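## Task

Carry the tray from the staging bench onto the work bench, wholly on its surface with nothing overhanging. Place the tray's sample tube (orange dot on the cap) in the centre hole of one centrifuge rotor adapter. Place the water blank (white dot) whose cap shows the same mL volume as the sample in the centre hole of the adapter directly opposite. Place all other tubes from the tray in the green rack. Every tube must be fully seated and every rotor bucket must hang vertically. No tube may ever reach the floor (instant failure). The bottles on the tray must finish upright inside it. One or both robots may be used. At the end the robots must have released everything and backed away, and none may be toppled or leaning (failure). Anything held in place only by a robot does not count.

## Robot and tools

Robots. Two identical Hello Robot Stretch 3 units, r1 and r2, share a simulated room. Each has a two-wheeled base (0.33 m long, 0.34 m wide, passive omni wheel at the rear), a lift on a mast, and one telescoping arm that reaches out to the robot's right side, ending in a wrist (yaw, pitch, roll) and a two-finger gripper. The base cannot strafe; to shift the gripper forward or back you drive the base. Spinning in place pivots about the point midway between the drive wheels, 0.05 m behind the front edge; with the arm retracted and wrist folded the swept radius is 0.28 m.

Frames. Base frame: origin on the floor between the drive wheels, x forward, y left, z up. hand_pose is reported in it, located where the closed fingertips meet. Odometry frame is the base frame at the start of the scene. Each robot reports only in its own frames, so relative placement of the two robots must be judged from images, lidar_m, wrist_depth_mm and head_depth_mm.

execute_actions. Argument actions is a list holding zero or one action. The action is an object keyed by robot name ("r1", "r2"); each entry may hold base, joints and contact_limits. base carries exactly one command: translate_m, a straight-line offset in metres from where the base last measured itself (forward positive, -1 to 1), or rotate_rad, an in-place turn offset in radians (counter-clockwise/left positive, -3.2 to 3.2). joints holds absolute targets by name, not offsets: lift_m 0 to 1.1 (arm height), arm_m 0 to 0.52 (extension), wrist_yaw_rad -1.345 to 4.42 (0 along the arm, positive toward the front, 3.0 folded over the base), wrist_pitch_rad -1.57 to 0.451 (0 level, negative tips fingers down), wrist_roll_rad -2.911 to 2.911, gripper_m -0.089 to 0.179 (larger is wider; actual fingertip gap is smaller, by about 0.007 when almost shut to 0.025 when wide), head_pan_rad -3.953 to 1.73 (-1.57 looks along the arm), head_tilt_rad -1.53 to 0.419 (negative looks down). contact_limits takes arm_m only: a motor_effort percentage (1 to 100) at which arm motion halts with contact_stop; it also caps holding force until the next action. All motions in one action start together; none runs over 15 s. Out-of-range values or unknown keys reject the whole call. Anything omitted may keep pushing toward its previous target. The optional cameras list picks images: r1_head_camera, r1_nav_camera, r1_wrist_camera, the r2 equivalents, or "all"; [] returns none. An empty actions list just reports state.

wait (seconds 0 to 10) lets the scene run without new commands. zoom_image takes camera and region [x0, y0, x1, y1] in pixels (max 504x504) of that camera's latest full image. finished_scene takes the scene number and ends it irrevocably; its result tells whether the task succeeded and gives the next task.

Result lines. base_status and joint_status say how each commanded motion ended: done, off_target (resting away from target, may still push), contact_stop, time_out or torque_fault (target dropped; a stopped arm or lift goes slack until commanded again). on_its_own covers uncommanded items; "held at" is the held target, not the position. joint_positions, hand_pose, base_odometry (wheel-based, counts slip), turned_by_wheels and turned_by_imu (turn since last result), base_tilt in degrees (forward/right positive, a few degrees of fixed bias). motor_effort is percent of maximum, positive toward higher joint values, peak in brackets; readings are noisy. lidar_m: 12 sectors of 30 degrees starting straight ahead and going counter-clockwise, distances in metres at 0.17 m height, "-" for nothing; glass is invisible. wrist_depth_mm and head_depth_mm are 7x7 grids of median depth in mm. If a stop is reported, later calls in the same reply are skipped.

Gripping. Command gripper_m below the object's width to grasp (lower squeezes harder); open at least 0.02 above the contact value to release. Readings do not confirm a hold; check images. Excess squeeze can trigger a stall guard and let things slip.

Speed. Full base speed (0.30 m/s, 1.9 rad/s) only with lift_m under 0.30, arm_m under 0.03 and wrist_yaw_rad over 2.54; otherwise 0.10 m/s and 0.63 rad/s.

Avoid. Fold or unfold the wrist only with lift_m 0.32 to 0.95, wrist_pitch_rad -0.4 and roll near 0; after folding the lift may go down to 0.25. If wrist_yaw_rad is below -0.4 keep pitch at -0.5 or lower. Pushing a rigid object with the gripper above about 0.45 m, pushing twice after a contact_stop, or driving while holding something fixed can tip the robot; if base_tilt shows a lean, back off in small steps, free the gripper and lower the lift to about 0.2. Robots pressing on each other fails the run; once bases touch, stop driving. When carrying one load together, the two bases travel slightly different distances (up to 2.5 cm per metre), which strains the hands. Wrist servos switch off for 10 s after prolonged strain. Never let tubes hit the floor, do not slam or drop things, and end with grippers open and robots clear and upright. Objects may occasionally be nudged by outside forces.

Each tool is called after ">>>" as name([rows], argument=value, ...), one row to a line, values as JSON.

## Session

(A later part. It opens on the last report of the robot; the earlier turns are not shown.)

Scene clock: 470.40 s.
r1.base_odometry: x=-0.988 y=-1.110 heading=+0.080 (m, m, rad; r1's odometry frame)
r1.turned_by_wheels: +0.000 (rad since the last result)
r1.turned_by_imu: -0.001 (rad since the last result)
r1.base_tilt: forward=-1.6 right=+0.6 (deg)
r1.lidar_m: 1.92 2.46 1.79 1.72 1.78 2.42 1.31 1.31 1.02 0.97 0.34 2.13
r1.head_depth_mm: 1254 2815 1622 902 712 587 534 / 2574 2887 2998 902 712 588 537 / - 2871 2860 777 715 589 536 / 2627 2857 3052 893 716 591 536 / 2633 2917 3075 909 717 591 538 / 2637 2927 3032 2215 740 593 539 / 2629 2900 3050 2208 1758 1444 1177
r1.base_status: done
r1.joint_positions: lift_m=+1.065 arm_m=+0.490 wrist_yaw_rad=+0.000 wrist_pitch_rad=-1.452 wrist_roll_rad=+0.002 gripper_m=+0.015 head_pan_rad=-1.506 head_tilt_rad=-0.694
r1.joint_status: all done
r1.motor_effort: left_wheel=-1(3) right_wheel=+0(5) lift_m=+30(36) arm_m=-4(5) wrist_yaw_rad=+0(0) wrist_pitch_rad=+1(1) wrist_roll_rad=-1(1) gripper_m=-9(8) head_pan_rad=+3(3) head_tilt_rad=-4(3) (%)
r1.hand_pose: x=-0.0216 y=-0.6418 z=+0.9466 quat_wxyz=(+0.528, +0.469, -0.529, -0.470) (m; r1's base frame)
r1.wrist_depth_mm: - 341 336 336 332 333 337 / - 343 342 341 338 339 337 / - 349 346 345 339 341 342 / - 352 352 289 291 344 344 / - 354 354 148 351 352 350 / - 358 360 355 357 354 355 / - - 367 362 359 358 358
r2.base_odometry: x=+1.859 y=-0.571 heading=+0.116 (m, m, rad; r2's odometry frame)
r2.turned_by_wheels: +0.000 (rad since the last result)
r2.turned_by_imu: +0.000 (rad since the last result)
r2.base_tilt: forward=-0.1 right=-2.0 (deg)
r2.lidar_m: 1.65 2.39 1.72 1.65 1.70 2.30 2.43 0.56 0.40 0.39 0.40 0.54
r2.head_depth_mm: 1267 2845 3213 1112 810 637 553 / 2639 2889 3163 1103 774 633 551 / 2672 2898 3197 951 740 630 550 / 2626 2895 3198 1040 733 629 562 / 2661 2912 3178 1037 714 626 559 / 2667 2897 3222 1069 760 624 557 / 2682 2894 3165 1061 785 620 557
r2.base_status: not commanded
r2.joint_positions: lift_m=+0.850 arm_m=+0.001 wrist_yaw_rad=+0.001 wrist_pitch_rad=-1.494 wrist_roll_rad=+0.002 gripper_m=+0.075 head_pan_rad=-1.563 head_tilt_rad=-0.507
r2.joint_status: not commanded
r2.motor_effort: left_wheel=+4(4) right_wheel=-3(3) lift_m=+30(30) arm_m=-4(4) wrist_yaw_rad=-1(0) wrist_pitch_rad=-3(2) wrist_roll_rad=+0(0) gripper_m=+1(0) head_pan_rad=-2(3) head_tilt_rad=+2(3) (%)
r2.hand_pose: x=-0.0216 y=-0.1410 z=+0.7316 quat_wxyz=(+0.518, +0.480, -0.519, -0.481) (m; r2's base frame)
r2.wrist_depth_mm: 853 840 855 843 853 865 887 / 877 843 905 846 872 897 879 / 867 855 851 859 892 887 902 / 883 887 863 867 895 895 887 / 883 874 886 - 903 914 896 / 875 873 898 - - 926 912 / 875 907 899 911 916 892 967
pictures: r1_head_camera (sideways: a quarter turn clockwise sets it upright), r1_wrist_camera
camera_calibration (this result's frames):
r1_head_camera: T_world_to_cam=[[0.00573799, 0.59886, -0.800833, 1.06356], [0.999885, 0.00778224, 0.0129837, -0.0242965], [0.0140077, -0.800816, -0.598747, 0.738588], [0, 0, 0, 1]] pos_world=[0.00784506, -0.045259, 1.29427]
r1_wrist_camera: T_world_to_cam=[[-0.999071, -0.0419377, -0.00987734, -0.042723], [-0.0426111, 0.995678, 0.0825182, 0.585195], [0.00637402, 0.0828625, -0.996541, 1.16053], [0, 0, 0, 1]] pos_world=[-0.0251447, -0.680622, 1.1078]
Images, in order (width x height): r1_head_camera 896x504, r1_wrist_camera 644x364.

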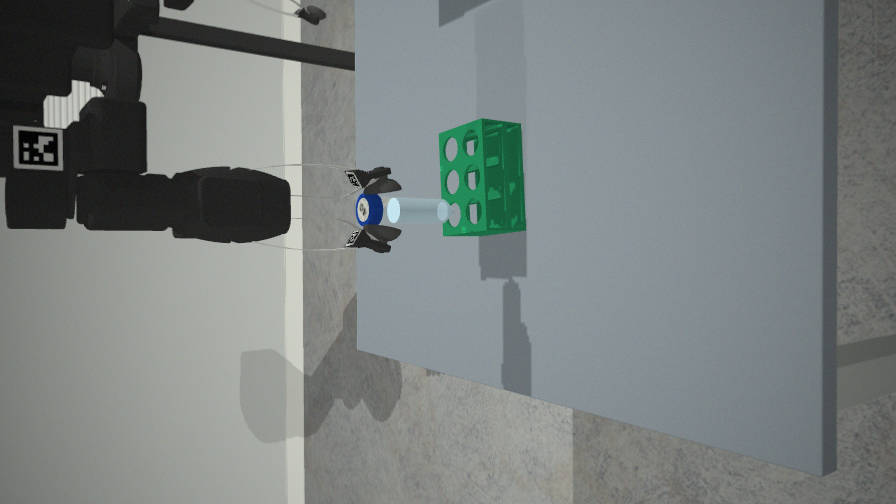

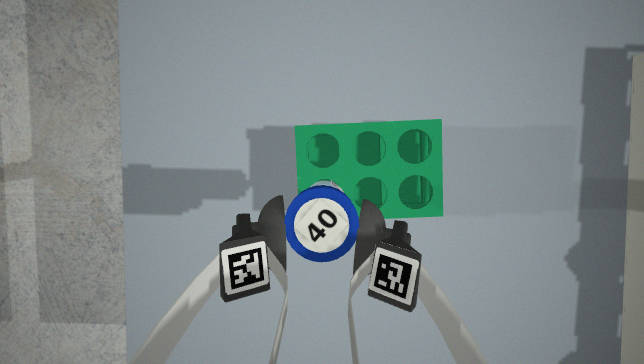

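>>> execute_actions([
  {"r1":{"joints":{"lift_m":1.03}}},
], cameras=["r1_head_camera"])

>>> execute_actions([
  {"r1":{"joints":{"lift_m":0.992}}},
], cameras=["r1_wrist_camera","r1_head_camera"])

Scene clock: 474.30 s.
r1.base_odometry: x=-0.988 y=-1.110 heading=+0.080 (m, m, rad; r1's odometry frame)
r1.turned_by_wheels: +0.000 (rad since the last result)
r1.turned_by_imu: +0.000 (rad since the last result)
r1.base_tilt: forward=-1.7 right=+0.6 (deg)
r1.lidar_m: 1.93 2.45 1.79 1.72 1.78 2.42 1.31 1.31 1.01 0.97 0.34 2.13
r1.head_depth_mm: 2502 2935 1618 902 711 589 535 / 2543 2916 3007 901 712 589 536 / 2556 - 2864 774 715 589 535 / 2620 2937 2883 876 716 590 537 / 2633 2870 3060 910 716 591 536 / 2621 2916 3045 2221 741 592 539 / 2665 2917 3071 2276 1758 1442 1179
r1.base_status: not commanded
r1.joint_positions: lift_m=+1.030 arm_m=+0.490 wrist_yaw_rad=+0.000 wrist_pitch_rad=-1.452 wrist_roll_rad=+0.002 gripper_m=+0.015 head_pan_rad=-1.506 head_tilt_rad=-0.694
r1.joint_status: all done
r1.motor_effort: left_wheel=-2(2) right_wheel=+1(1) lift_m=+29(30) arm_m=-4(4) wrist_yaw_rad=+0(0) wrist_pitch_rad=+1(1) wrist_roll_rad=-1(1) gripper_m=-8(7) head_pan_rad=+3(3) head_tilt_rad=-3(4) (%)
r1.hand_pose: x=-0.0216 y=-0.6418 z=+0.9116 quat_wxyz=(+0.528, +0.469, -0.529, -0.470) (m; r1's base frame)
r1.wrist_depth_mm: - 302 302 302 301 300 300 / - 307 305 305 306 305 305 / - 312 312 308 279 308 304 / - 316 313 254 254 315 313 / - 319 317 147 301 315 316 / - 326 323 321 320 320 319 / - 327 328 330 327 325 325
r2.base_odometry: x=+1.859 y=-0.571 heading=+0.116 (m, m, rad; r2's odometry frame)
r2.turned_by_wheels: +0.000 (rad since the last result)
r2.turned_by_imu: +0.000 (rad since the last result)
r2.base_tilt: forward=+0.1 right=-2.1 (deg)
r2.lidar_m: 1.65 2.40 1.72 1.65 1.70 2.30 2.44 0.56 0.40 0.39 0.40 0.54
r2.head_depth_mm: 2546 2850 3170 1111 810 637 554 / 2602 2932 3139 1106 776 634 553 / 2607 2877 3201 947 740 630 549 / 2617 2906 3235 1038 736 629 561 / 2648 2906 3205 1033 715 626 560 / 2665 2883 3242 1067 758 623 557 / 2659 2895 3229 1061 784 622 556
r2.base_status: not commanded
r2.joint_positions: lift_m=+0.850 arm_m=+0.001 wrist_yaw_rad=+0.001 wrist_pitch_rad=-1.494 wrist_roll_rad=+0.002 gripper_m=+0.075 head_pan_rad=-1.563 head_tilt_rad=-0.507
r2.joint_status: not commanded
r2.motor_effort: left_wheel=+4(5) right_wheel=-3(3) lift_m=+30(30) arm_m=-4(4) wrist_yaw_rad=-1(1) wrist_pitch_rad=-3(3) wrist_roll_rad=-1(0) gripper_m=+1(1) head_pan_rad=-2(2) head_tilt_rad=+3(2) (%)
r2.hand_pose: x=-0.0216 y=-0.1410 z=+0.7316 quat_wxyz=(+0.518, +0.480, -0.519, -0.481) (m; r2's base frame)
r2.wrist_depth_mm: 815 827 866 859 865 863 847 / 861 873 846 867 855 865 871 / 855 841 860 874 863 870 884 / 885 872 915 894 908 931 887 / 888 871 871 - 906 931 925 / 878 883 890 - - 912 937 / 866 913 946 915 915 923 946
pictures: r1_head_camera (sideways: a quarter turn clockwise sets it upright)
camera_calibration (this result's frames):
r1_head_camera: T_world_to_cam=[[0.00573771, 0.59886, -0.800833, 1.06356], [0.999885, 0.00778272, 0.0129837, -0.0242965], [0.0140081, -0.800816, -0.598747, 0.738588], [0, 0, 0, 1]] pos_world=[0.00784508, -0.045259, 1.29427]
Images, in order (width x height): r1_head_camera 896x504.

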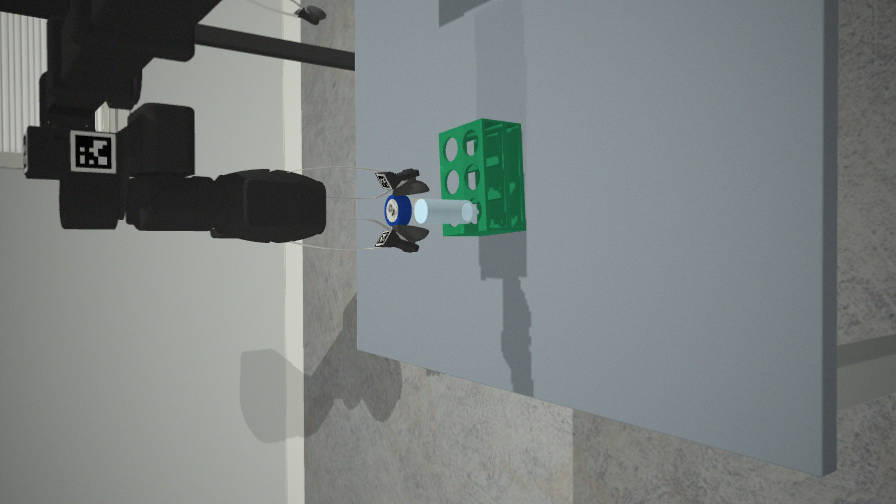

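Scene clock: 475.47 s.
r1.base_odometry: x=-0.988 y=-1.110 heading=+0.080 (m, m, rad; r1's odometry frame)
r1.turned_by_wheels: +0.000 (rad since the last result)
r1.turned_by_imu: +0.000 (rad since the last result)
r1.base_tilt: forward=-1.6 right=+0.7 (deg)
r1.lidar_m: 1.93 2.46 1.79 1.72 1.78 2.42 1.31 1.32 1.01 0.97 0.34 2.14
r1.head_depth_mm: 1304 - 1567 900 711 586 534 / 2583 3015 2984 903 712 588 535 / 2603 - 2889 779 715 589 536 / 2628 2890 2955 875 715 590 537 / 2613 2924 3063 910 716 592 537 / 2616 2913 3041 2211 739 593 539 / 2650 2882 3053 2225 1748 1441 1181
r1.base_status: not commanded
r1.joint_positions: lift_m=+0.992 arm_m=+0.490 wrist_yaw_rad=+0.000 wrist_pitch_rad=-1.452 wrist_roll_rad=+0.002 gripper_m=+0.015 head_pan_rad=-1.506 head_tilt_rad=-0.694
r1.joint_status: all done
r1.motor_effort: left_wheel=-2(2) right_wheel=+0(0) lift_m=+30(30) arm_m=-4(4) wrist_yaw_rad=+0(0) wrist_pitch_rad=+1(1) wrist_roll_rad=-1(1) gripper_m=-7(8) head_pan_rad=+3(3) head_tilt_rad=-5(3) (%)
r1.hand_pose: x=-0.0216 y=-0.6418 z=+0.8736 quat_wxyz=(+0.528, +0.469, -0.529, -0.470) (m; r1's base frame)
r1.wrist_depth_mm: - 267 266 266 263 265 263 / - 270 270 268 268 267 266 / - 275 272 268 242 269 268 / - 277 276 214 215 273 273 / - 282 281 147 245 276 277 / - 284 281 285 280 281 280 / - 289 287 287 287 283 281
r2.base_odometry: x=+1.859 y=-0.571 heading=+0.116 (m, m, rad; r2's odometry frame)
r2.turned_by_wheels: +0.000 (rad since the last result)
r2.turned_by_imu: +0.000 (rad since the last result)
r2.base_tilt: forward=+0.0 right=-2.0 (deg)
r2.lidar_m: 1.65 2.39 1.73 1.65 1.70 2.30 2.44 0.56 0.40 0.39 0.40 0.54
r2.head_depth_mm: 2577 1393 3233 1113 810 636 553 / 2614 2866 3134 1106 774 633 552 / 2645 2935 3210 950 738 632 550 / 2638 2904 3186 1040 733 630 562 / 2659 2887 3197 1033 715 626 560 / 2648 2915 3218 1073 759 624 557 / 2643 2901 3247 1058 783 621 556
r2.base_status: not commanded
r2.joint_positions: lift_m=+0.850 arm_m=+0.001 wrist_yaw_rad=+0.001 wrist_pitch_rad=-1.494 wrist_roll_rad=+0.002 gripper_m=+0.075 head_pan_rad=-1.563 head_tilt_rad=-0.507
r2.joint_status: not commanded
r2.motor_effort: left_wheel=+4(4) right_wheel=-3(3) lift_m=+30(30) arm_m=-4(4) wrist_yaw_rad=-1(1) wrist_pitch_rad=-3(3) wrist_roll_rad=+0(0) gripper_m=+1(1) head_pan_rad=-2(3) head_tilt_rad=+3(2) (%)
r2.hand_pose: x=-0.0216 y=-0.1410 z=+0.7316 quat_wxyz=(+0.518, +0.480, -0.519, -0.481) (m; r2's base frame)
r2.wrist_depth_mm: 836 843 857 853 865 846 909 / 842 852 864 871 894 871 894 / 882 828 864 873 875 893 916 / 875 870 898 870 894 912 887 / 886 893 876 - 899 890 889 / 886 891 918 - - 921 928 / 886 910 880 916 920 913 904
pictures: r1_head_camera (sideways: a quarter turn clockwise sets it upright), r1_wrist_camera
camera_calibration (this result's frames):
r1_head_camera: T_world_to_cam=[[0.00573771, 0.59886, -0.800833, 1.06356], [0.999885, 0.00778272, 0.0129837, -0.0242964], [0.0140081, -0.800816, -0.598747, 0.738588], [0, 0, 0, 1]] pos_world=[0.00784508, -0.045259, 1.29427]
r1_wrist_camera: T_world_to_cam=[[-0.999071, -0.0419382, -0.00987734, -0.0434441], [-0.0426115, 0.995678, 0.0825184, 0.591216], [0.00637398, 0.0828626, -0.996541, 1.08779], [0, 0, 0, 1]] pos_world=[-0.0251447, -0.68062, 1.03482]
Images, in order (width x height): r1_head_camera 896x504, r1_wrist_camera 644x364.

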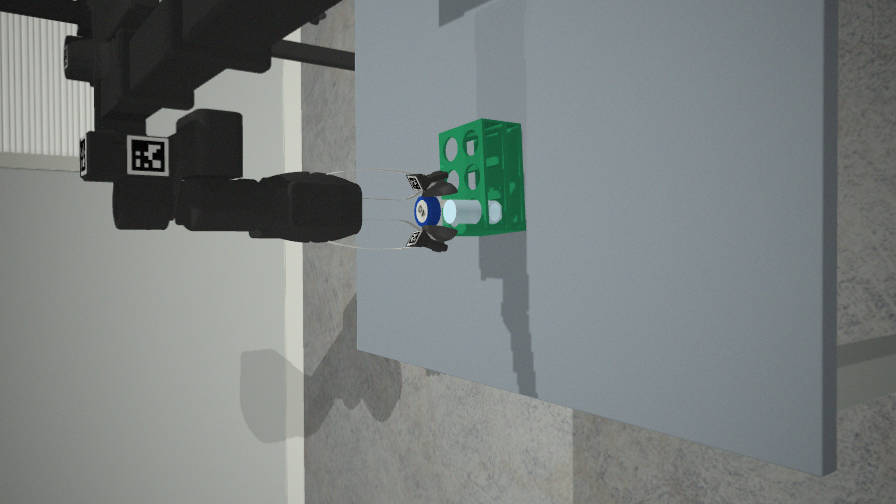

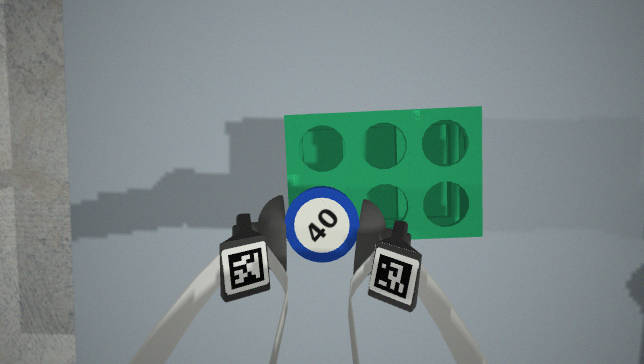

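>>> execute_actions([
  {"r1":{"joints":{"gripper_m":0.06}}},
], cameras=["r1_wrist_camera"])

>>> execute_actions([
  {"r1":{"joints":{"lift_m":1.1}}},
], cameras=[])

>>> execute_actions([
  {"r1":{"base":{"translate_m":-0.357},"joints":{"arm_m":0.466,"wrist_pitch_rad":-1.56}}},
], cameras=[])

>>> execute_actions([
  {"r1":{"joints":{"lift_m":1.02}}},
], cameras=["r1_wrist_camera","r1_head_camera"])

Scene clock: 485.07 s.
r1.base_odometry: x=-0.988 y=-1.110 heading=+0.080 (m, m, rad; r1's odometry frame)
r1.turned_by_wheels: +0.000 (rad since the last result)
r1.turned_by_imu: +0.000 (rad since the last result)
r1.base_tilt: forward=-1.6 right=+0.7 (deg)
r1.lidar_m: 1.93 2.46 1.79 1.72 1.78 2.42 1.31 1.31 1.01 0.97 0.34 2.14
r1.head_depth_mm: 1309 - 1578 902 714 588 535 / 2582 2979 3003 906 712 588 534 / 2577 - 2877 775 715 589 536 / 2637 2912 3051 875 717 591 537 / 2615 2897 3060 909 715 591 538 / 2635 2945 3044 2221 743 593 539 / 2643 2897 3104 2244 1744 1450 1180
r1.base_status: not commanded
r1.joint_positions: lift_m=+0.992 arm_m=+0.490 wrist_yaw_rad=+0.000 wrist_pitch_rad=-1.452 wrist_roll_rad=+0.002 gripper_m=+0.060 head_pan_rad=-1.506 head_tilt_rad=-0.694
r1.joint_status: all done
r1.motor_effort: left_wheel=-2(2) right_wheel=+0(0) lift_m=+29(30) arm_m=-4(4) wrist_yaw_rad=+0(0) wrist_pitch_rad=+1(1) wrist_roll_rad=-1(1) gripper_m=-1(73) head_pan_rad=+3(3) head_tilt_rad=-4(2) (%)
r1.hand_pose: x=-0.0216 y=-0.6418 z=+0.8736 quat_wxyz=(+0.528, +0.469, -0.529, -0.470) (m; r1's base frame)
r1.wrist_depth_mm: - 268 265 264 265 263 261 / - 269 269 270 266 268 265 / - 271 274 266 241 269 270 / - 277 276 216 215 271 272 / - 279 278 156 246 276 276 / - 284 283 284 282 281 280 / - 287 286 286 286 284 283
r2.base_odometry: x=+1.859 y=-0.571 heading=+0.116 (m, m, rad; r2's odometry frame)
r2.turned_by_wheels: +0.000 (rad since the last result)
r2.turned_by_imu: +0.000 (rad since the last result)
r2.base_tilt: forward=+0.0 right=-1.9 (deg)
r2.lidar_m: 1.65 2.39 1.72 1.65 1.70 2.29 2.44 0.56 0.41 0.39 0.40 0.54
r2.head_depth_mm: 2581 1398 3207 1111 811 638 554 / 2628 2885 3135 1101 776 634 552 / 2645 2865 3201 950 738 631 549 / 2627 2885 3209 1038 731 628 560 / 2668 2910 3210 1035 714 625 559 / 2654 2926 3207 1076 757 624 557 / 2659 2892 3182 1062 782 622 557
r2.base_status: not commanded
r2.joint_positions: lift_m=+0.850 arm_m=+0.001 wrist_yaw_rad=+0.001 wrist_pitch_rad=-1.494 wrist_roll_rad=+0.002 gripper_m=+0.075 head_pan_rad=-1.563 head_tilt_rad=-0.507
r2.joint_status: not commanded
r2.motor_effort: left_wheel=+4(5) right_wheel=-2(3) lift_m=+30(30) arm_m=-4(4) wrist_yaw_rad=-2(1) wrist_pitch_rad=-3(3) wrist_roll_rad=+0(1) gripper_m=+1(1) head_pan_rad=-3(2) head_tilt_rad=+3(2) (%)
r2.hand_pose: x=-0.0216 y=-0.1410 z=+0.7316 quat_wxyz=(+0.518, +0.480, -0.519, -0.481) (m; r2's base frame)
r2.wrist_depth_mm: 837 850 847 863 856 866 861 / 844 878 857 884 850 862 887 / 847 834 877 880 876 860 877 / 874 868 861 866 869 900 865 / 867 917 873 - 906 878 918 / 886 873 914 - - 924 902 / 901 923 911 899 901 923 934
pictures: r1_wrist_camera
camera_calibration (this result's frames):
r1_wrist_camera: T_world_to_cam=[[-0.999071, -0.0419375, -0.00987733, -0.0434436], [-0.0426108, 0.995678, 0.0825182, 0.591216], [0.00637404, 0.0828625, -0.996541, 1.08779], [0, 0, 0, 1]] pos_world=[-0.0251447, -0.68062, 1.03482]
Images, in order (width x height): r1_wrist_camera 644x364.

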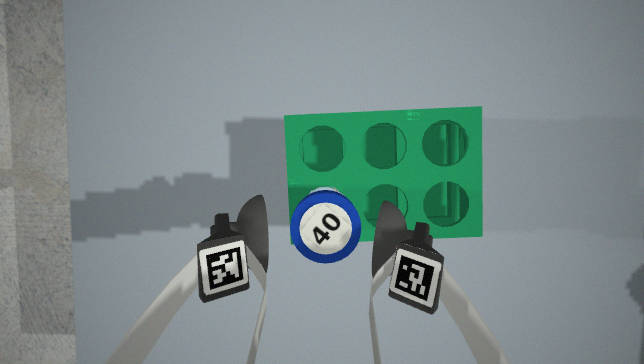

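Scene clock: 486.87 s.
r1.base_odometry: x=-0.988 y=-1.110 heading=+0.080 (m, m, rad; r1's odometry frame)
r1.turned_by_wheels: +0.000 (rad since the last result)
r1.turned_by_imu: +0.000 (rad since the last result)
r1.base_tilt: forward=-1.7 right=+0.7 (deg)
r1.lidar_m: 1.93 2.46 1.79 1.72 1.78 2.42 1.31 1.31 1.01 0.97 0.34 2.13
r1.head_depth_mm: 1284 2783 1611 899 711 587 535 / 2544 2904 3026 903 710 589 534 / - 2926 3076 805 714 590 535 / 2610 2897 3012 906 716 590 537 / 2610 2910 3038 911 717 591 537 / 2607 2894 3036 2211 741 592 538 / 2647 2901 3042 2216 1756 1443 1182
r1.base_status: not commanded
r1.joint_positions: lift_m=+1.099 arm_m=+0.490 wrist_yaw_rad=+0.000 wrist_pitch_rad=-1.452 wrist_roll_rad=+0.002 gripper_m=+0.060 head_pan_rad=-1.506 head_tilt_rad=-0.694
r1.joint_status: all done
r1.motor_effort: left_wheel=-2(1) right_wheel=+0(0) lift_m=+41(43) arm_m=-4(4) wrist_yaw_rad=+0(1) wrist_pitch_rad=+1(1) wrist_roll_rad=-1(1) gripper_m=-1(1) head_pan_rad=+3(2) head_tilt_rad=-4(2) (%)
r1.hand_pose: x=-0.0216 y=-0.6418 z=+0.9805 quat_wxyz=(+0.528, +0.469, -0.529, -0.470) (m; r1's base frame)
r1.wrist_depth_mm: - 375 371 369 367 368 366 / - 378 372 375 370 369 368 / - - 379 377 374 377 375 / - - 386 322 338 381 379 / - - 386 389 386 387 384 / - - 397 389 390 391 385 / - - 397 399 394 397 390
r2.base_odometry: x=+1.859 y=-0.571 heading=+0.116 (m, m, rad; r2's odometry frame)
r2.turned_by_wheels: +0.000 (rad since the last result)
r2.turned_by_imu: +0.000 (rad since the last result)
r2.base_tilt: forward=+0.2 right=-2.0 (deg)
r2.lidar_m: 1.65 2.40 1.72 1.65 1.70 2.30 2.44 0.56 0.40 0.39 0.40 0.54
r2.head_depth_mm: 1242 2840 3169 1112 812 638 552 / 2615 2880 3151 1098 775 634 552 / 2662 2880 3185 948 740 631 550 / 2639 2922 3186 1040 734 628 562 / 2669 2908 3229 1034 714 626 560 / 2663 2897 3228 1070 759 622 558 / 2633 2888 3204 1064 783 621 557
r2.base_status: not commanded
r2.joint_positions: lift_m=+0.850 arm_m=+0.001 wrist_yaw_rad=+0.001 wrist_pitch_rad=-1.494 wrist_roll_rad=+0.002 gripper_m=+0.075 head_pan_rad=-1.563 head_tilt_rad=-0.507
r2.joint_status: not commanded
r2.motor_effort: left_wheel=+5(4) right_wheel=-3(3) lift_m=+30(30) arm_m=-4(4) wrist_yaw_rad=+0(1) wrist_pitch_rad=-3(3) wrist_roll_rad=+0(1) gripper_m=+0(1) head_pan_rad=-2(2) head_tilt_rad=+2(3) (%)
r2.hand_pose: x=-0.0216 y=-0.1410 z=+0.7316 quat_wxyz=(+0.518, +0.480, -0.519, -0.481) (m; r2's base frame)
r2.wrist_depth_mm: 866 827 839 861 881 877 890 / 872 891 850 855 853 885 895 / 848 860 875 847 885 888 892 / 859 900 877 851 885 916 911 / 856 870 875 - 889 913 895 / 876 903 901 - - 884 927 / 884 904 902 917 928 941 922
pictures: none
No camera images: the call's "cameras" was empty. Leave "cameras" out to get every camera's image.

Scene clock: 491.50 s.
r1.base_odometry: x=-1.344 y=-1.139 heading=+0.080 (m, m, rad; r1's odometry frame)
r1.turned_by_wheels: +0.000 (rad since the last result)
r1.turned_by_imu: +0.000 (rad since the last result)
r1.base_tilt: forward=-1.6 right=+0.6 (deg)
r1.lidar_m: 2.29 2.45 1.79 1.71 1.77 2.42 1.20 0.97 1.01 0.98 1.01 0.58
r1.head_depth_mm: 2615 2918 3000 799 707 588 534 / 2600 2905 3023 878 690 589 535 / - 2789 1622 885 565 589 536 / 2549 2899 3002 898 701 589 537 / 2621 2897 3033 910 716 591 538 / 2635 2909 3034 910 720 592 1154 / 2640 2914 3027 842 719 594 1157
r1.base_status: done
r1.joint_positions: lift_m=+1.099 arm_m=+0.466 wrist_yaw_rad=+0.000 wrist_pitch_rad=-1.556 wrist_roll_rad=+0.002 gripper_m=+0.060 head_pan_rad=-1.506 head_tilt_rad=-0.694
r1.joint_status: all done
r1.motor_effort: left_wheel=-2(5) right_wheel=+1(3) lift_m=+41(41) arm_m=-4(5) wrist_yaw_rad=-1(0) wrist_pitch_rad=-3(4) wrist_roll_rad=-1(1) gripper_m=+0(0) head_pan_rad=+3(3) head_tilt_rad=-4(4) (%)
r1.hand_pose: x=-0.0216 y=-0.5911 z=+0.9812 quat_wxyz=(+0.503, +0.496, -0.504, -0.497) (m; r1's base frame)
r1.wrist_depth_mm: 354 355 355 350 348 343 269 / 327 364 364 359 359 354 334 / 347 378 374 367 365 336 311 / 385 385 385 317 336 320 327 / 404 398 394 393 385 394 362 / 409 410 409 340 401 402 384 / 426 423 422 265 365 374 410
r2.base_odometry: x=+1.859 y=-0.571 heading=+0.116 (m, m, rad; r2's odometry frame)
r2.turned_by_wheels: +0.000 (rad since the last result)
r2.turned_by_imu: +0.000 (rad since the last result)
r2.base_tilt: forward=-0.1 right=-2.0 (deg)
r2.lidar_m: 1.65 2.40 1.72 1.65 1.71 2.30 2.44 0.56 0.40 0.39 0.40 0.54
r2.head_depth_mm: 2635 2931 3181 1112 809 638 554 / 2586 712 3129 1101 775 635 551 / 1152 1358 3103 950 740 631 549 / 2550 2914 3181 1041 735 628 561 / 2661 2893 3205 1030 714 627 560 / 2663 2872 3197 1065 761 623 557 / 2646 2885 3196 1062 784 621 555
r2.base_status: not commanded
r2.joint_positions: lift_m=+0.850 arm_m=+0.001 wrist_yaw_rad=+0.001 wrist_pitch_rad=-1.494 wrist_roll_rad=+0.002 gripper_m=+0.075 head_pan_rad=-1.563 head_tilt_rad=-0.507
r2.joint_status: not commanded
r2.motor_effort: left_wheel=+5(4) right_wheel=-3(3) lift_m=+30(30) arm_m=-4(4) wrist_yaw_rad=-1(1) wrist_pitch_rad=-2(2) wrist_roll_rad=+0(0) gripper_m=+1(1) head_pan_rad=-3(2) head_tilt_rad=+2(3) (%)
r2.hand_pose: x=-0.0216 y=-0.1410 z=+0.7316 quat_wxyz=(+0.518, +0.480, -0.519, -0.481) (m; r2's base frame)
r2.wrist_depth_mm: 831 842 842 890 874 865 903 / 860 845 864 864 899 844 880 / 854 863 859 873 896 894 887 / 866 866 889 869 875 897 914 / 888 873 876 - 881 930 938 / 892 883 897 - - 892 913 / 898 897 894 912 916 923 900
pictures: none
No camera images: the call's "cameras" was empty. Leave "cameras" out to get every camera's image.

Scene clock: 493.07 s.
r1.base_odometry: x=-1.344 y=-1.139 heading=+0.080 (m, m, rad; r1's odometry frame)
r1.turned_by_wheels: +0.000 (rad since the last result)
r1.turned_by_imu: +0.000 (rad since the last result)
r1.base_tilt: forward=-1.6 right=+0.5 (deg)
r1.lidar_m: 2.28 2.46 1.78 1.72 1.77 2.41 1.20 0.97 1.02 0.98 1.01 0.58
r1.head_depth_mm: 2559 2984 3006 799 709 588 535 / 2537 2991 3067 879 688 589 534 / 2535 - 1127 872 564 587 536 / 2542 2867 2892 884 700 589 536 / 2620 2909 3055 913 715 591 536 / 2615 2894 3067 913 718 593 1154 / 2658 2898 3058 841 721 594 1158
r1.base_status: not commanded
r1.joint_positions: lift_m=+1.020 arm_m=+0.466 wrist_yaw_rad=+0.000 wrist_pitch_rad=-1.556 wrist_roll_rad=+0.002 gripper_m=+0.060 head_pan_rad=-1.506 head_tilt_rad=-0.694
r1.joint_status: all done
r1.motor_effort: left_wheel=-2(1) right_wheel=+0(0) lift_m=+28(32) arm_m=-4(4) wrist_yaw_rad=+0(0) wrist_pitch_rad=-3(3) wrist_roll_rad=-1(1) gripper_m=+0(1) head_pan_rad=+3(2) head_tilt_rad=-4(4) (%)
r1.hand_pose: x=-0.0216 y=-0.5910 z=+0.9024 quat_wxyz=(+0.503, +0.496, -0.504, -0.497) (m; r1's base frame)
r1.wrist_depth_mm: 281 282 281 277 276 274 274 / 288 288 288 282 282 282 281 / 298 297 295 243 284 252 259 / 306 304 304 238 255 241 238 / 317 314 313 185 274 309 295 / 324 323 325 313 317 314 311 / 337 338 334 247 326 322 312
r2.base_odometry: x=+1.859 y=-0.571 heading=+0.116 (m, m, rad; r2's odometry frame)
r2.turned_by_wheels: +0.000 (rad since the last result)
r2.turned_by_imu: +0.000 (rad since the last result)
r2.base_tilt: forward=-0.1 right=-2.0 (deg)
r2.lidar_m: 1.66 2.39 1.73 1.65 1.71 2.30 2.44 0.56 0.40 0.39 0.40 0.54
r2.head_depth_mm: 2624 2904 3165 1111 812 636 553 / 2627 2786 3122 1050 775 634 552 / 1277 701 1548 944 738 632 550 / 2615 2925 3179 1035 733 629 562 / 2667 2921 3198 1034 714 626 559 / 2628 2890 3207 1073 759 624 558 / 2664 2912 3222 1062 782 619 556
r2.base_status: not commanded
r2.joint_positions: lift_m=+0.850 arm_m=+0.001 wrist_yaw_rad=+0.001 wrist_pitch_rad=-1.494 wrist_roll_rad=+0.002 gripper_m=+0.075 head_pan_rad=-1.563 head_tilt_rad=-0.507
r2.joint_status: not commanded
r2.motor_effort: left_wheel=+5(5) right_wheel=-3(3) lift_m=+30(30) arm_m=-4(4) wrist_yaw_rad=-1(1) wrist_pitch_rad=-3(3) wrist_roll_rad=+0(0) gripper_m=+1(1) head_pan_rad=-3(3) head_tilt_rad=+3(3) (%)
r2.hand_pose: x=-0.0216 y=-0.1410 z=+0.7316 quat_wxyz=(+0.518, +0.480, -0.519, -0.481) (m; r2's base frame)
r2.wrist_depth_mm: 830 863 862 874 861 875 875 / 857 883 872 857 887 905 888 / 862 853 875 887 890 910 895 / 874 860 868 874 901 908 902 / 879 873 876 - 909 901 897 / 872 863 898 - - 909 917 / 902 923 902 931 922 948 932
pictures: r1_head_camera (sideways: a quarter turn clockwise sets it upright), r1_wrist_camera
camera_calibration (this result's frames):
r1_head_camera: T_world_to_cam=[[0.00573792, 0.59886, -0.800833, 1.06356], [0.999885, 0.00778236, 0.0129837, -0.0242964], [0.0140078, -0.800816, -0.598747, 0.738588], [0, 0, 0, 1]] pos_world=[0.00784507, -0.045259, 1.29427]
r1_wrist_camera: T_world_to_cam=[[-0.999075, -0.0406036, -0.0141315, -0.0364145], [-0.0425219, 0.981734, 0.185446, 0.437195], [0.00634365, 0.185875, -0.982553, 1.16049], [0, 0, 0, 1]] pos_world=[-0.0251523, -0.646393, 1.05865]
Images, in order (width x height): r1_head_camera 896x504, r1_wrist_camera 644x364.

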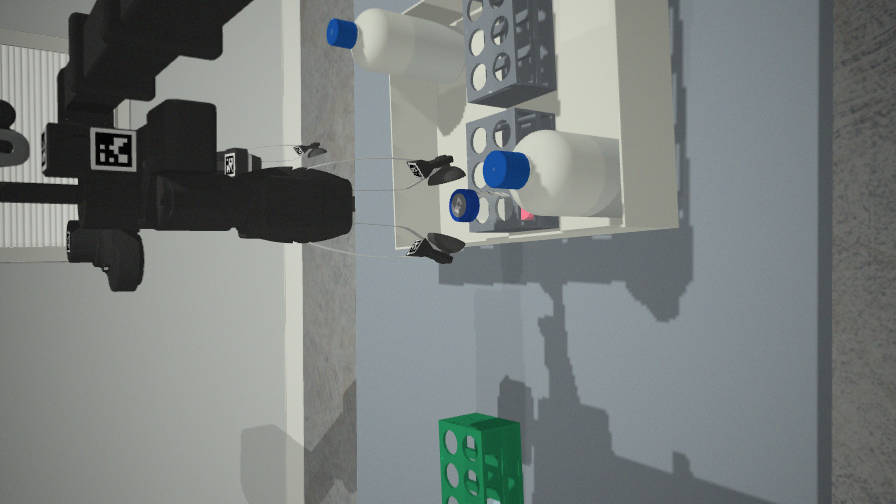

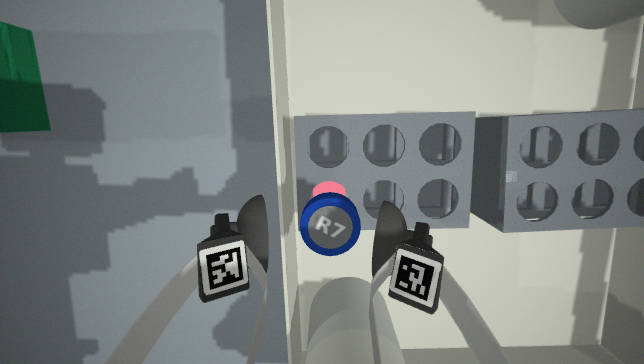

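>>> execute_actions([
  {"r1":{"base":{"translate_m":-0.003},"joints":{"lift_m":0.988,"arm_m":0.461}}},
], cameras=[])

>>> execute_actions([
  {"r1":{"joints":{"gripper_m":0.015}}},
], cameras=["r1_wrist_camera"])

>>> execute_actions([
  {"r1":{"joints":{"lift_m":1.1}}},
], cameras=["r1_wrist_camera"])

>>> execute_actions([
  {"r1":{"base":{"translate_m":0.279},"joints":{"arm_m":0.518}}},
], cameras=["r1_wrist_camera","r1_head_camera"])

Scene clock: 501.23 s.
r1.base_odometry: x=-1.347 y=-1.139 heading=+0.080 (m, m, rad; r1's odometry frame)
r1.turned_by_wheels: +0.000 (rad since the last result)
r1.turned_by_imu: -0.001 (rad since the last result)
r1.base_tilt: forward=-1.5 right=+0.7 (deg)
r1.lidar_m: 2.29 2.46 1.79 1.71 1.78 2.41 1.20 0.96 1.02 0.98 1.01 0.58
r1.head_depth_mm: 2633 - 1090 798 706 587 534 / 2577 - 2996 869 688 590 534 / 1316 - 2889 885 563 588 537 / 2514 2898 3032 904 694 591 537 / 2620 2924 3039 910 717 592 537 / 2603 2896 3030 912 719 592 1158 / 2648 2928 3071 831 718 594 1155
r1.base_status: done
r1.joint_positions: lift_m=+0.988 arm_m=+0.461 wrist_yaw_rad=+0.000 wrist_pitch_rad=-1.556 wrist_roll_rad=+0.002 gripper_m=+0.060 head_pan_rad=-1.506 head_tilt_rad=-0.694
r1.joint_status: all done
r1.motor_effort: left_wheel=-2(5) right_wheel=+0(3) lift_m=+29(30) arm_m=-4(5) wrist_yaw_rad=+0(0) wrist_pitch_rad=-2(3) wrist_roll_rad=-1(1) gripper_m=+0(1) head_pan_rad=+3(3) head_tilt_rad=-4(5) (%)
r1.hand_pose: x=-0.0216 y=-0.5860 z=+0.8704 quat_wxyz=(+0.503, +0.496, -0.504, -0.497) (m; r1's base frame)
r1.wrist_depth_mm: 251 248 248 246 246 244 242 / 260 259 256 255 251 251 250 / 265 264 263 203 202 202 200 / 275 273 271 207 207 214 207 / 282 281 277 150 212 254 239 / 291 290 292 281 287 283 280 / 301 299 300 228 290 292 289
r2.base_odometry: x=+1.859 y=-0.571 heading=+0.116 (m, m, rad; r2's odometry frame)
r2.turned_by_wheels: +0.000 (rad since the last result)
r2.turned_by_imu: +0.000 (rad since the last result)
r2.base_tilt: forward=-0.1 right=-2.0 (deg)
r2.lidar_m: 1.66 2.40 1.73 1.65 1.70 2.30 2.44 0.56 0.40 0.39 0.40 0.54
r2.head_depth_mm: 2639 2880 3159 1115 809 638 554 / 2600 2864 3124 1049 775 634 552 / 1258 787 1500 931 739 632 550 / 2643 2883 3172 1040 736 629 562 / 2618 2899 3219 1033 714 626 560 / 2652 2872 3183 1072 760 624 557 / 2665 2934 3217 1061 783 620 557
r2.base_status: not commanded
r2.joint_positions: lift_m=+0.850 arm_m=+0.001 wrist_yaw_rad=+0.001 wrist_pitch_rad=-1.494 wrist_roll_rad=+0.002 gripper_m=+0.075 head_pan_rad=-1.563 head_tilt_rad=-0.507
r2.joint_status: not commanded
r2.motor_effort: left_wheel=+4(4) right_wheel=-3(3) lift_m=+30(30) arm_m=-4(4) wrist_yaw_rad=-1(1) wrist_pitch_rad=-2(3) wrist_roll_rad=+0(1) gripper_m=+1(1) head_pan_rad=-2(2) head_tilt_rad=+3(2) (%)
r2.hand_pose: x=-0.0216 y=-0.1410 z=+0.7316 quat_wxyz=(+0.518, +0.480, -0.519, -0.481) (m; r2's base frame)
r2.wrist_depth_mm: 827 854 850 850 842 837 872 / 828 851 850 866 873 854 892 / 831 839 873 866 884 894 901 / 861 878 883 875 910 890 904 / 870 842 886 - 902 904 896 / 894 889 894 - - 919 891 / 889 899 918 920 920 935 958
pictures: none
No camera images: the call's "cameras" was empty. Leave "cameras" out to get every camera's image.

Scene clock: 502.17 s.
r1.base_odometry: x=-1.347 y=-1.139 heading=+0.080 (m, m, rad; r1's odometry frame)
r1.turned_by_wheels: +0.000 (rad since the last result)
r1.turned_by_imu: +0.000 (rad since the last result)
r1.base_tilt: forward=-1.7 right=+0.7 (deg)
r1.lidar_m: 2.29 2.46 1.79 1.72 1.77 2.41 1.20 0.96 1.02 0.98 1.01 0.58
r1.head_depth_mm: 2616 - 1087 798 707 587 534 / 2572 - 2987 868 690 588 536 / 1322 - 2860 875 562 589 536 / 2533 2907 3021 905 693 590 536 / 2632 2898 3016 911 719 591 538 / 2622 2900 3063 912 716 591 1155 / 2600 2930 3059 831 718 592 1161
r1.base_status: not commanded
r1.joint_positions: lift_m=+0.988 arm_m=+0.461 wrist_yaw_rad=+0.000 wrist_pitch_rad=-1.556 wrist_roll_rad=+0.002 gripper_m=+0.015 head_pan_rad=-1.506 head_tilt_rad=-0.694
r1.joint_status: all done
r1.motor_effort: left_wheel=-2(2) right_wheel=+0(0) lift_m=+28(29) arm_m=-4(4) wrist_yaw_rad=+0(0) wrist_pitch_rad=-2(2) wrist_roll_rad=-1(1) gripper_m=-8(88) head_pan_rad=+4(2) head_tilt_rad=-3(3) (%)
r1.hand_pose: x=-0.0216 y=-0.5860 z=+0.8704 quat_wxyz=(+0.503, +0.496, -0.504, -0.497) (m; r1's base frame)
r1.wrist_depth_mm: 251 252 248 247 245 244 243 / 258 258 256 253 252 250 251 / 266 266 263 204 234 201 200 / 273 273 272 206 208 215 207 / 283 279 279 147 240 253 237 / 291 292 294 283 282 284 281 / 302 300 297 228 292 292 289
r2.base_odometry: x=+1.859 y=-0.571 heading=+0.116 (m, m, rad; r2's odometry frame)
r2.turned_by_wheels: +0.000 (rad since the last result)
r2.turned_by_imu: +0.000 (rad since the last result)
r2.base_tilt: forward=-0.1 right=-2.0 (deg)
r2.lidar_m: 1.66 2.40 1.72 1.65 1.71 2.30 2.44 0.56 0.40 0.39 0.40 0.54
r2.head_depth_mm: 2670 2895 3144 1111 810 637 554 / 2613 2833 3111 1102 774 633 552 / 1263 785 1509 923 739 631 550 / 2649 2899 3164 1040 733 629 561 / 2667 2932 3186 1035 714 626 559 / 2627 2914 3188 1068 757 623 557 / 2663 2890 3190 1062 783 622 556
r2.base_status: not commanded
r2.joint_positions: lift_m=+0.850 arm_m=+0.001 wrist_yaw_rad=+0.001 wrist_pitch_rad=-1.494 wrist_roll_rad=+0.002 gripper_m=+0.075 head_pan_rad=-1.563 head_tilt_rad=-0.507
r2.joint_status: not commanded
r2.motor_effort: left_wheel=+5(4) right_wheel=-3(3) lift_m=+30(30) arm_m=-4(4) wrist_yaw_rad=-1(1) wrist_pitch_rad=-2(3) wrist_roll_rad=-1(0) gripper_m=+1(1) head_pan_rad=-3(2) head_tilt_rad=+3(2) (%)
r2.hand_pose: x=-0.0216 y=-0.1410 z=+0.7316 quat_wxyz=(+0.518, +0.480, -0.519, -0.481) (m; r2's base frame)
r2.wrist_depth_mm: 857 848 831 856 877 871 898 / 855 863 887 860 868 855 892 / 832 849 861 865 874 897 915 / 865 872 885 869 900 917 888 / 853 878 900 - 894 931 909 / 903 888 900 - - 905 917 / 871 933 892 902 900 935 912
pictures: r1_wrist_camera
camera_calibration (this result's frames):
r1_wrist_camera: T_world_to_cam=[[-0.999075, -0.0405984, -0.0141445, -0.0366464], [-0.0425212, 0.981674, 0.185762, 0.437834], [0.00634364, 0.186191, -0.982493, 1.12823], [0, 0, 0, 1]] pos_world=[-0.0251523, -0.641364, 1.02662]
Images, in order (width x height): r1_wrist_camera 644x364.

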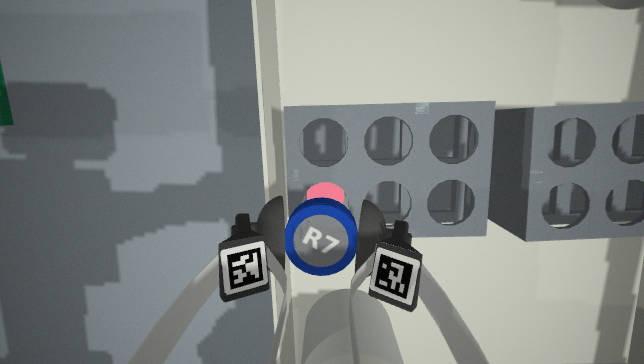

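Scene clock: 504.00 s.
r1.base_odometry: x=-1.347 y=-1.139 heading=+0.080 (m, m, rad; r1's odometry frame)
r1.turned_by_wheels: +0.000 (rad since the last result)
r1.turned_by_imu: +0.000 (rad since the last result)
r1.base_tilt: forward=-1.8 right=+0.6 (deg)
r1.lidar_m: 2.29 2.45 1.79 1.72 1.77 2.41 1.20 0.96 1.02 0.98 1.01 0.58
r1.head_depth_mm: 2628 2876 2982 798 708 588 535 / 2611 2916 3006 866 688 589 536 / - 2775 1626 871 562 590 536 / 2550 2921 3057 896 695 589 536 / 2608 2915 3019 909 717 592 538 / 2623 2917 3072 915 719 592 1156 / 2632 2905 3045 830 720 593 1159
r1.base_status: not commanded
r1.joint_positions: lift_m=+1.099 arm_m=+0.461 wrist_yaw_rad=+0.000 wrist_pitch_rad=-1.556 wrist_roll_rad=+0.002 gripper_m=+0.015 head_pan_rad=-1.506 head_tilt_rad=-0.694
r1.joint_status: all done
r1.motor_effort: left_wheel=-2(2) right_wheel=+0(1) lift_m=+41(44) arm_m=-4(4) wrist_yaw_rad=+0(0) wrist_pitch_rad=-2(2) wrist_roll_rad=-1(1) gripper_m=-8(8) head_pan_rad=+3(3) head_tilt_rad=-4(4) (%)
r1.hand_pose: x=-0.0216 y=-0.5860 z=+0.9812 quat_wxyz=(+0.503, +0.496, -0.504, -0.497) (m; r1's base frame)
r1.wrist_depth_mm: 352 353 354 350 348 347 286 / 326 366 363 360 360 357 333 / 374 375 373 362 324 313 312 / 392 384 383 320 350 320 335 / 401 398 393 147 389 387 379 / 417 413 407 285 397 396 383 / 424 426 422 260 355 369 413
r2.base_odometry: x=+1.859 y=-0.571 heading=+0.116 (m, m, rad; r2's odometry frame)
r2.turned_by_wheels: +0.000 (rad since the last result)
r2.turned_by_imu: +0.000 (rad since the last result)
r2.base_tilt: forward=-0.1 right=-2.0 (deg)
r2.lidar_m: 1.65 2.39 1.73 1.65 1.71 2.30 2.44 0.56 0.40 0.39 0.40 0.54
r2.head_depth_mm: 2634 2878 3216 1108 809 638 553 / 2576 2771 3208 1103 775 633 552 / 1146 748 3040 948 739 631 549 / 2556 2906 3173 1043 734 628 561 / 2669 2885 3196 1036 714 627 561 / 2648 2896 3262 1075 758 624 558 / 2646 2929 3234 1066 782 621 556
r2.base_status: not commanded
r2.joint_positions: lift_m=+0.850 arm_m=+0.001 wrist_yaw_rad=+0.001 wrist_pitch_rad=-1.494 wrist_roll_rad=+0.002 gripper_m=+0.075 head_pan_rad=-1.563 head_tilt_rad=-0.507
r2.joint_status: not commanded
r2.motor_effort: left_wheel=+5(5) right_wheel=-3(3) lift_m=+30(30) arm_m=-4(4) wrist_yaw_rad=+0(1) wrist_pitch_rad=-2(3) wrist_roll_rad=+0(0) gripper_m=+1(1) head_pan_rad=-2(3) head_tilt_rad=+3(3) (%)
r2.hand_pose: x=-0.0216 y=-0.1410 z=+0.7316 quat_wxyz=(+0.518, +0.480, -0.519, -0.481) (m; r2's base frame)
r2.wrist_depth_mm: 837 846 855 811 851 871 874 / 854 842 853 877 874 902 885 / 852 856 836 896 874 864 897 / 863 869 866 868 901 891 925 / 893 869 894 - 896 905 921 / 887 900 908 - - 929 923 / 891 934 903 908 910 912 937
pictures: r1_wrist_camera
camera_calibration (this result's frames):
r1_wrist_camera: T_world_to_cam=[[-0.999075, -0.0405987, -0.0141445, -0.0350793], [-0.0425215, 0.981674, 0.185762, 0.417251], [0.00634359, 0.186191, -0.982493, 1.23709], [0, 0, 0, 1]] pos_world=[-0.0251523, -0.641363, 1.13742]
Images, in order (width x height): r1_wrist_camera 644x364.

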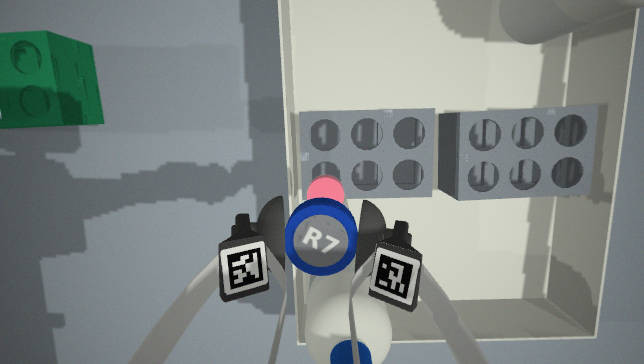

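Scene clock: 507.93 s.
r1.base_odometry: x=-1.069 y=-1.117 heading=+0.080 (m, m, rad; r1's odometry frame)
r1.turned_by_wheels: +0.000 (rad since the last result)
r1.turned_by_imu: -0.001 (rad since the last result)
r1.base_tilt: forward=-1.7 right=+0.8 (deg)
r1.lidar_m: 2.01 2.46 1.79 1.72 1.78 2.42 1.41 1.23 1.02 0.98 0.38 2.21
r1.head_depth_mm: 2534 1153 2857 864 710 588 535 / 2511 2859 2863 904 712 588 535 / - 2897 3020 906 715 588 535 / 2613 2910 3025 805 717 590 538 / 2612 2911 3039 910 716 591 538 / 2613 2907 3049 916 717 592 538 / 2607 2907 3067 2240 720 593 538
r1.base_status: done
r1.joint_positions: lift_m=+1.099 arm_m=+0.518 wrist_yaw_rad=+0.000 wrist_pitch_rad=-1.556 wrist_roll_rad=+0.002 gripper_m=+0.015 head_pan_rad=-1.506 head_tilt_rad=-0.694
r1.joint_status: all done
r1.motor_effort: left_wheel=-2(2) right_wheel=+0(4) lift_m=+41(40) arm_m=+5(5) wrist_yaw_rad=+0(0) wrist_pitch_rad=-2(2) wrist_roll_rad=-1(1) gripper_m=-8(8) head_pan_rad=+2(3) head_tilt_rad=-4(3) (%)
r1.hand_pose: x=-0.0216 y=-0.6422 z=+0.9812 quat_wxyz=(+0.503, +0.496, -0.504, -0.497) (m; r1's base frame)
r1.wrist_depth_mm: - 352 352 349 351 351 342 / - 361 360 361 360 359 334 / - 373 317 364 369 367 362 / - 384 323 325 383 379 322 / - 399 397 147 392 391 333 / - 407 411 409 404 404 396 / - 425 422 421 418 414 335
r2.base_odometry: x=+1.859 y=-0.571 heading=+0.116 (m, m, rad; r2's odometry frame)
r2.turned_by_wheels: +0.000 (rad since the last result)
r2.turned_by_imu: +0.000 (rad since the last result)
r2.base_tilt: forward=-0.1 right=-1.9 (deg)
r2.lidar_m: 1.66 2.39 1.73 1.65 1.70 2.30 2.44 0.56 0.40 0.39 0.40 0.54
r2.head_depth_mm: 1224 2900 3199 1114 810 638 554 / 2549 2859 3170 1100 775 636 551 / 2680 2885 3196 953 740 631 549 / 2616 2918 3192 1041 733 629 562 / 2658 2909 3188 1036 713 626 559 / 2652 2914 3214 1069 761 623 557 / 2680 2903 3185 1062 782 621 557
r2.base_status: not commanded
r2.joint_positions: lift_m=+0.850 arm_m=+0.001 wrist_yaw_rad=+0.001 wrist_pitch_rad=-1.494 wrist_roll_rad=+0.002 gripper_m=+0.075 head_pan_rad=-1.563 head_tilt_rad=-0.507
r2.joint_status: not commanded
r2.motor_effort: left_wheel=+4(4) right_wheel=-3(3) lift_m=+30(30) arm_m=-5(4) wrist_yaw_rad=-1(2) wrist_pitch_rad=-3(3) wrist_roll_rad=+0(1) gripper_m=+1(1) head_pan_rad=-2(2) head_tilt_rad=+2(4) (%)
r2.hand_pose: x=-0.0216 y=-0.1410 z=+0.7316 quat_wxyz=(+0.518, +0.480, -0.519, -0.481) (m; r2's base frame)
r2.wrist_depth_mm: 849 843 839 850 861 877 868 / 836 851 865 872 879 870 899 / 871 856 902 868 889 886 896 / 881 880 876 875 876 913 922 / 891 868 877 - 922 944 916 / 896 876 893 - - 915 927 / 907 904 890 920 919 973 941
pictures: r1_head_camera (sideways: a quarter turn clockwise sets it upright), r1_wrist_camera
camera_calibration (this result's frames):
r1_head_camera: T_world_to_cam=[[0.00573792, 0.59886, -0.800833, 1.06356], [0.999885, 0.00778236, 0.0129837, -0.0242964], [0.0140078, -0.800816, -0.598747, 0.738588], [0, 0, 0, 1]] pos_world=[0.00784507, -0.045259, 1.29427]
r1_wrist_camera: T_world_to_cam=[[-0.999075, -0.0406006, -0.0141509, -0.0373576], [-0.0425256, 0.981644, 0.185919, 0.472288], [0.00634269, 0.186349, -0.982463, 1.24763], [0, 0, 0, 1]] pos_world=[-0.025152, -0.697632, 1.13742]
Images, in order (width x height): r1_head_camera 896x504, r1_wrist_camera 644x364.

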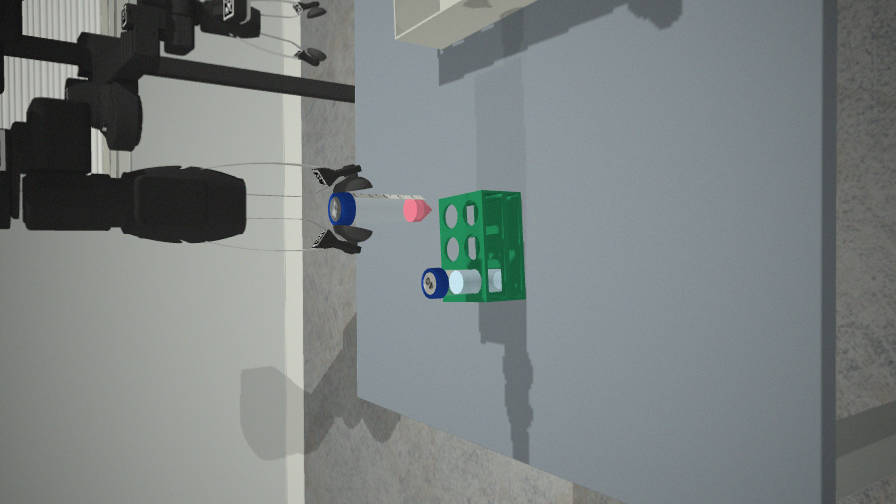

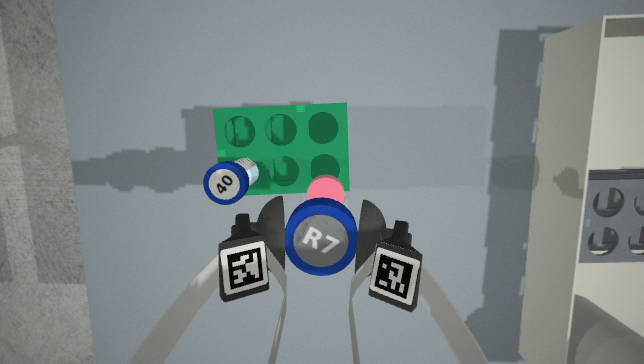

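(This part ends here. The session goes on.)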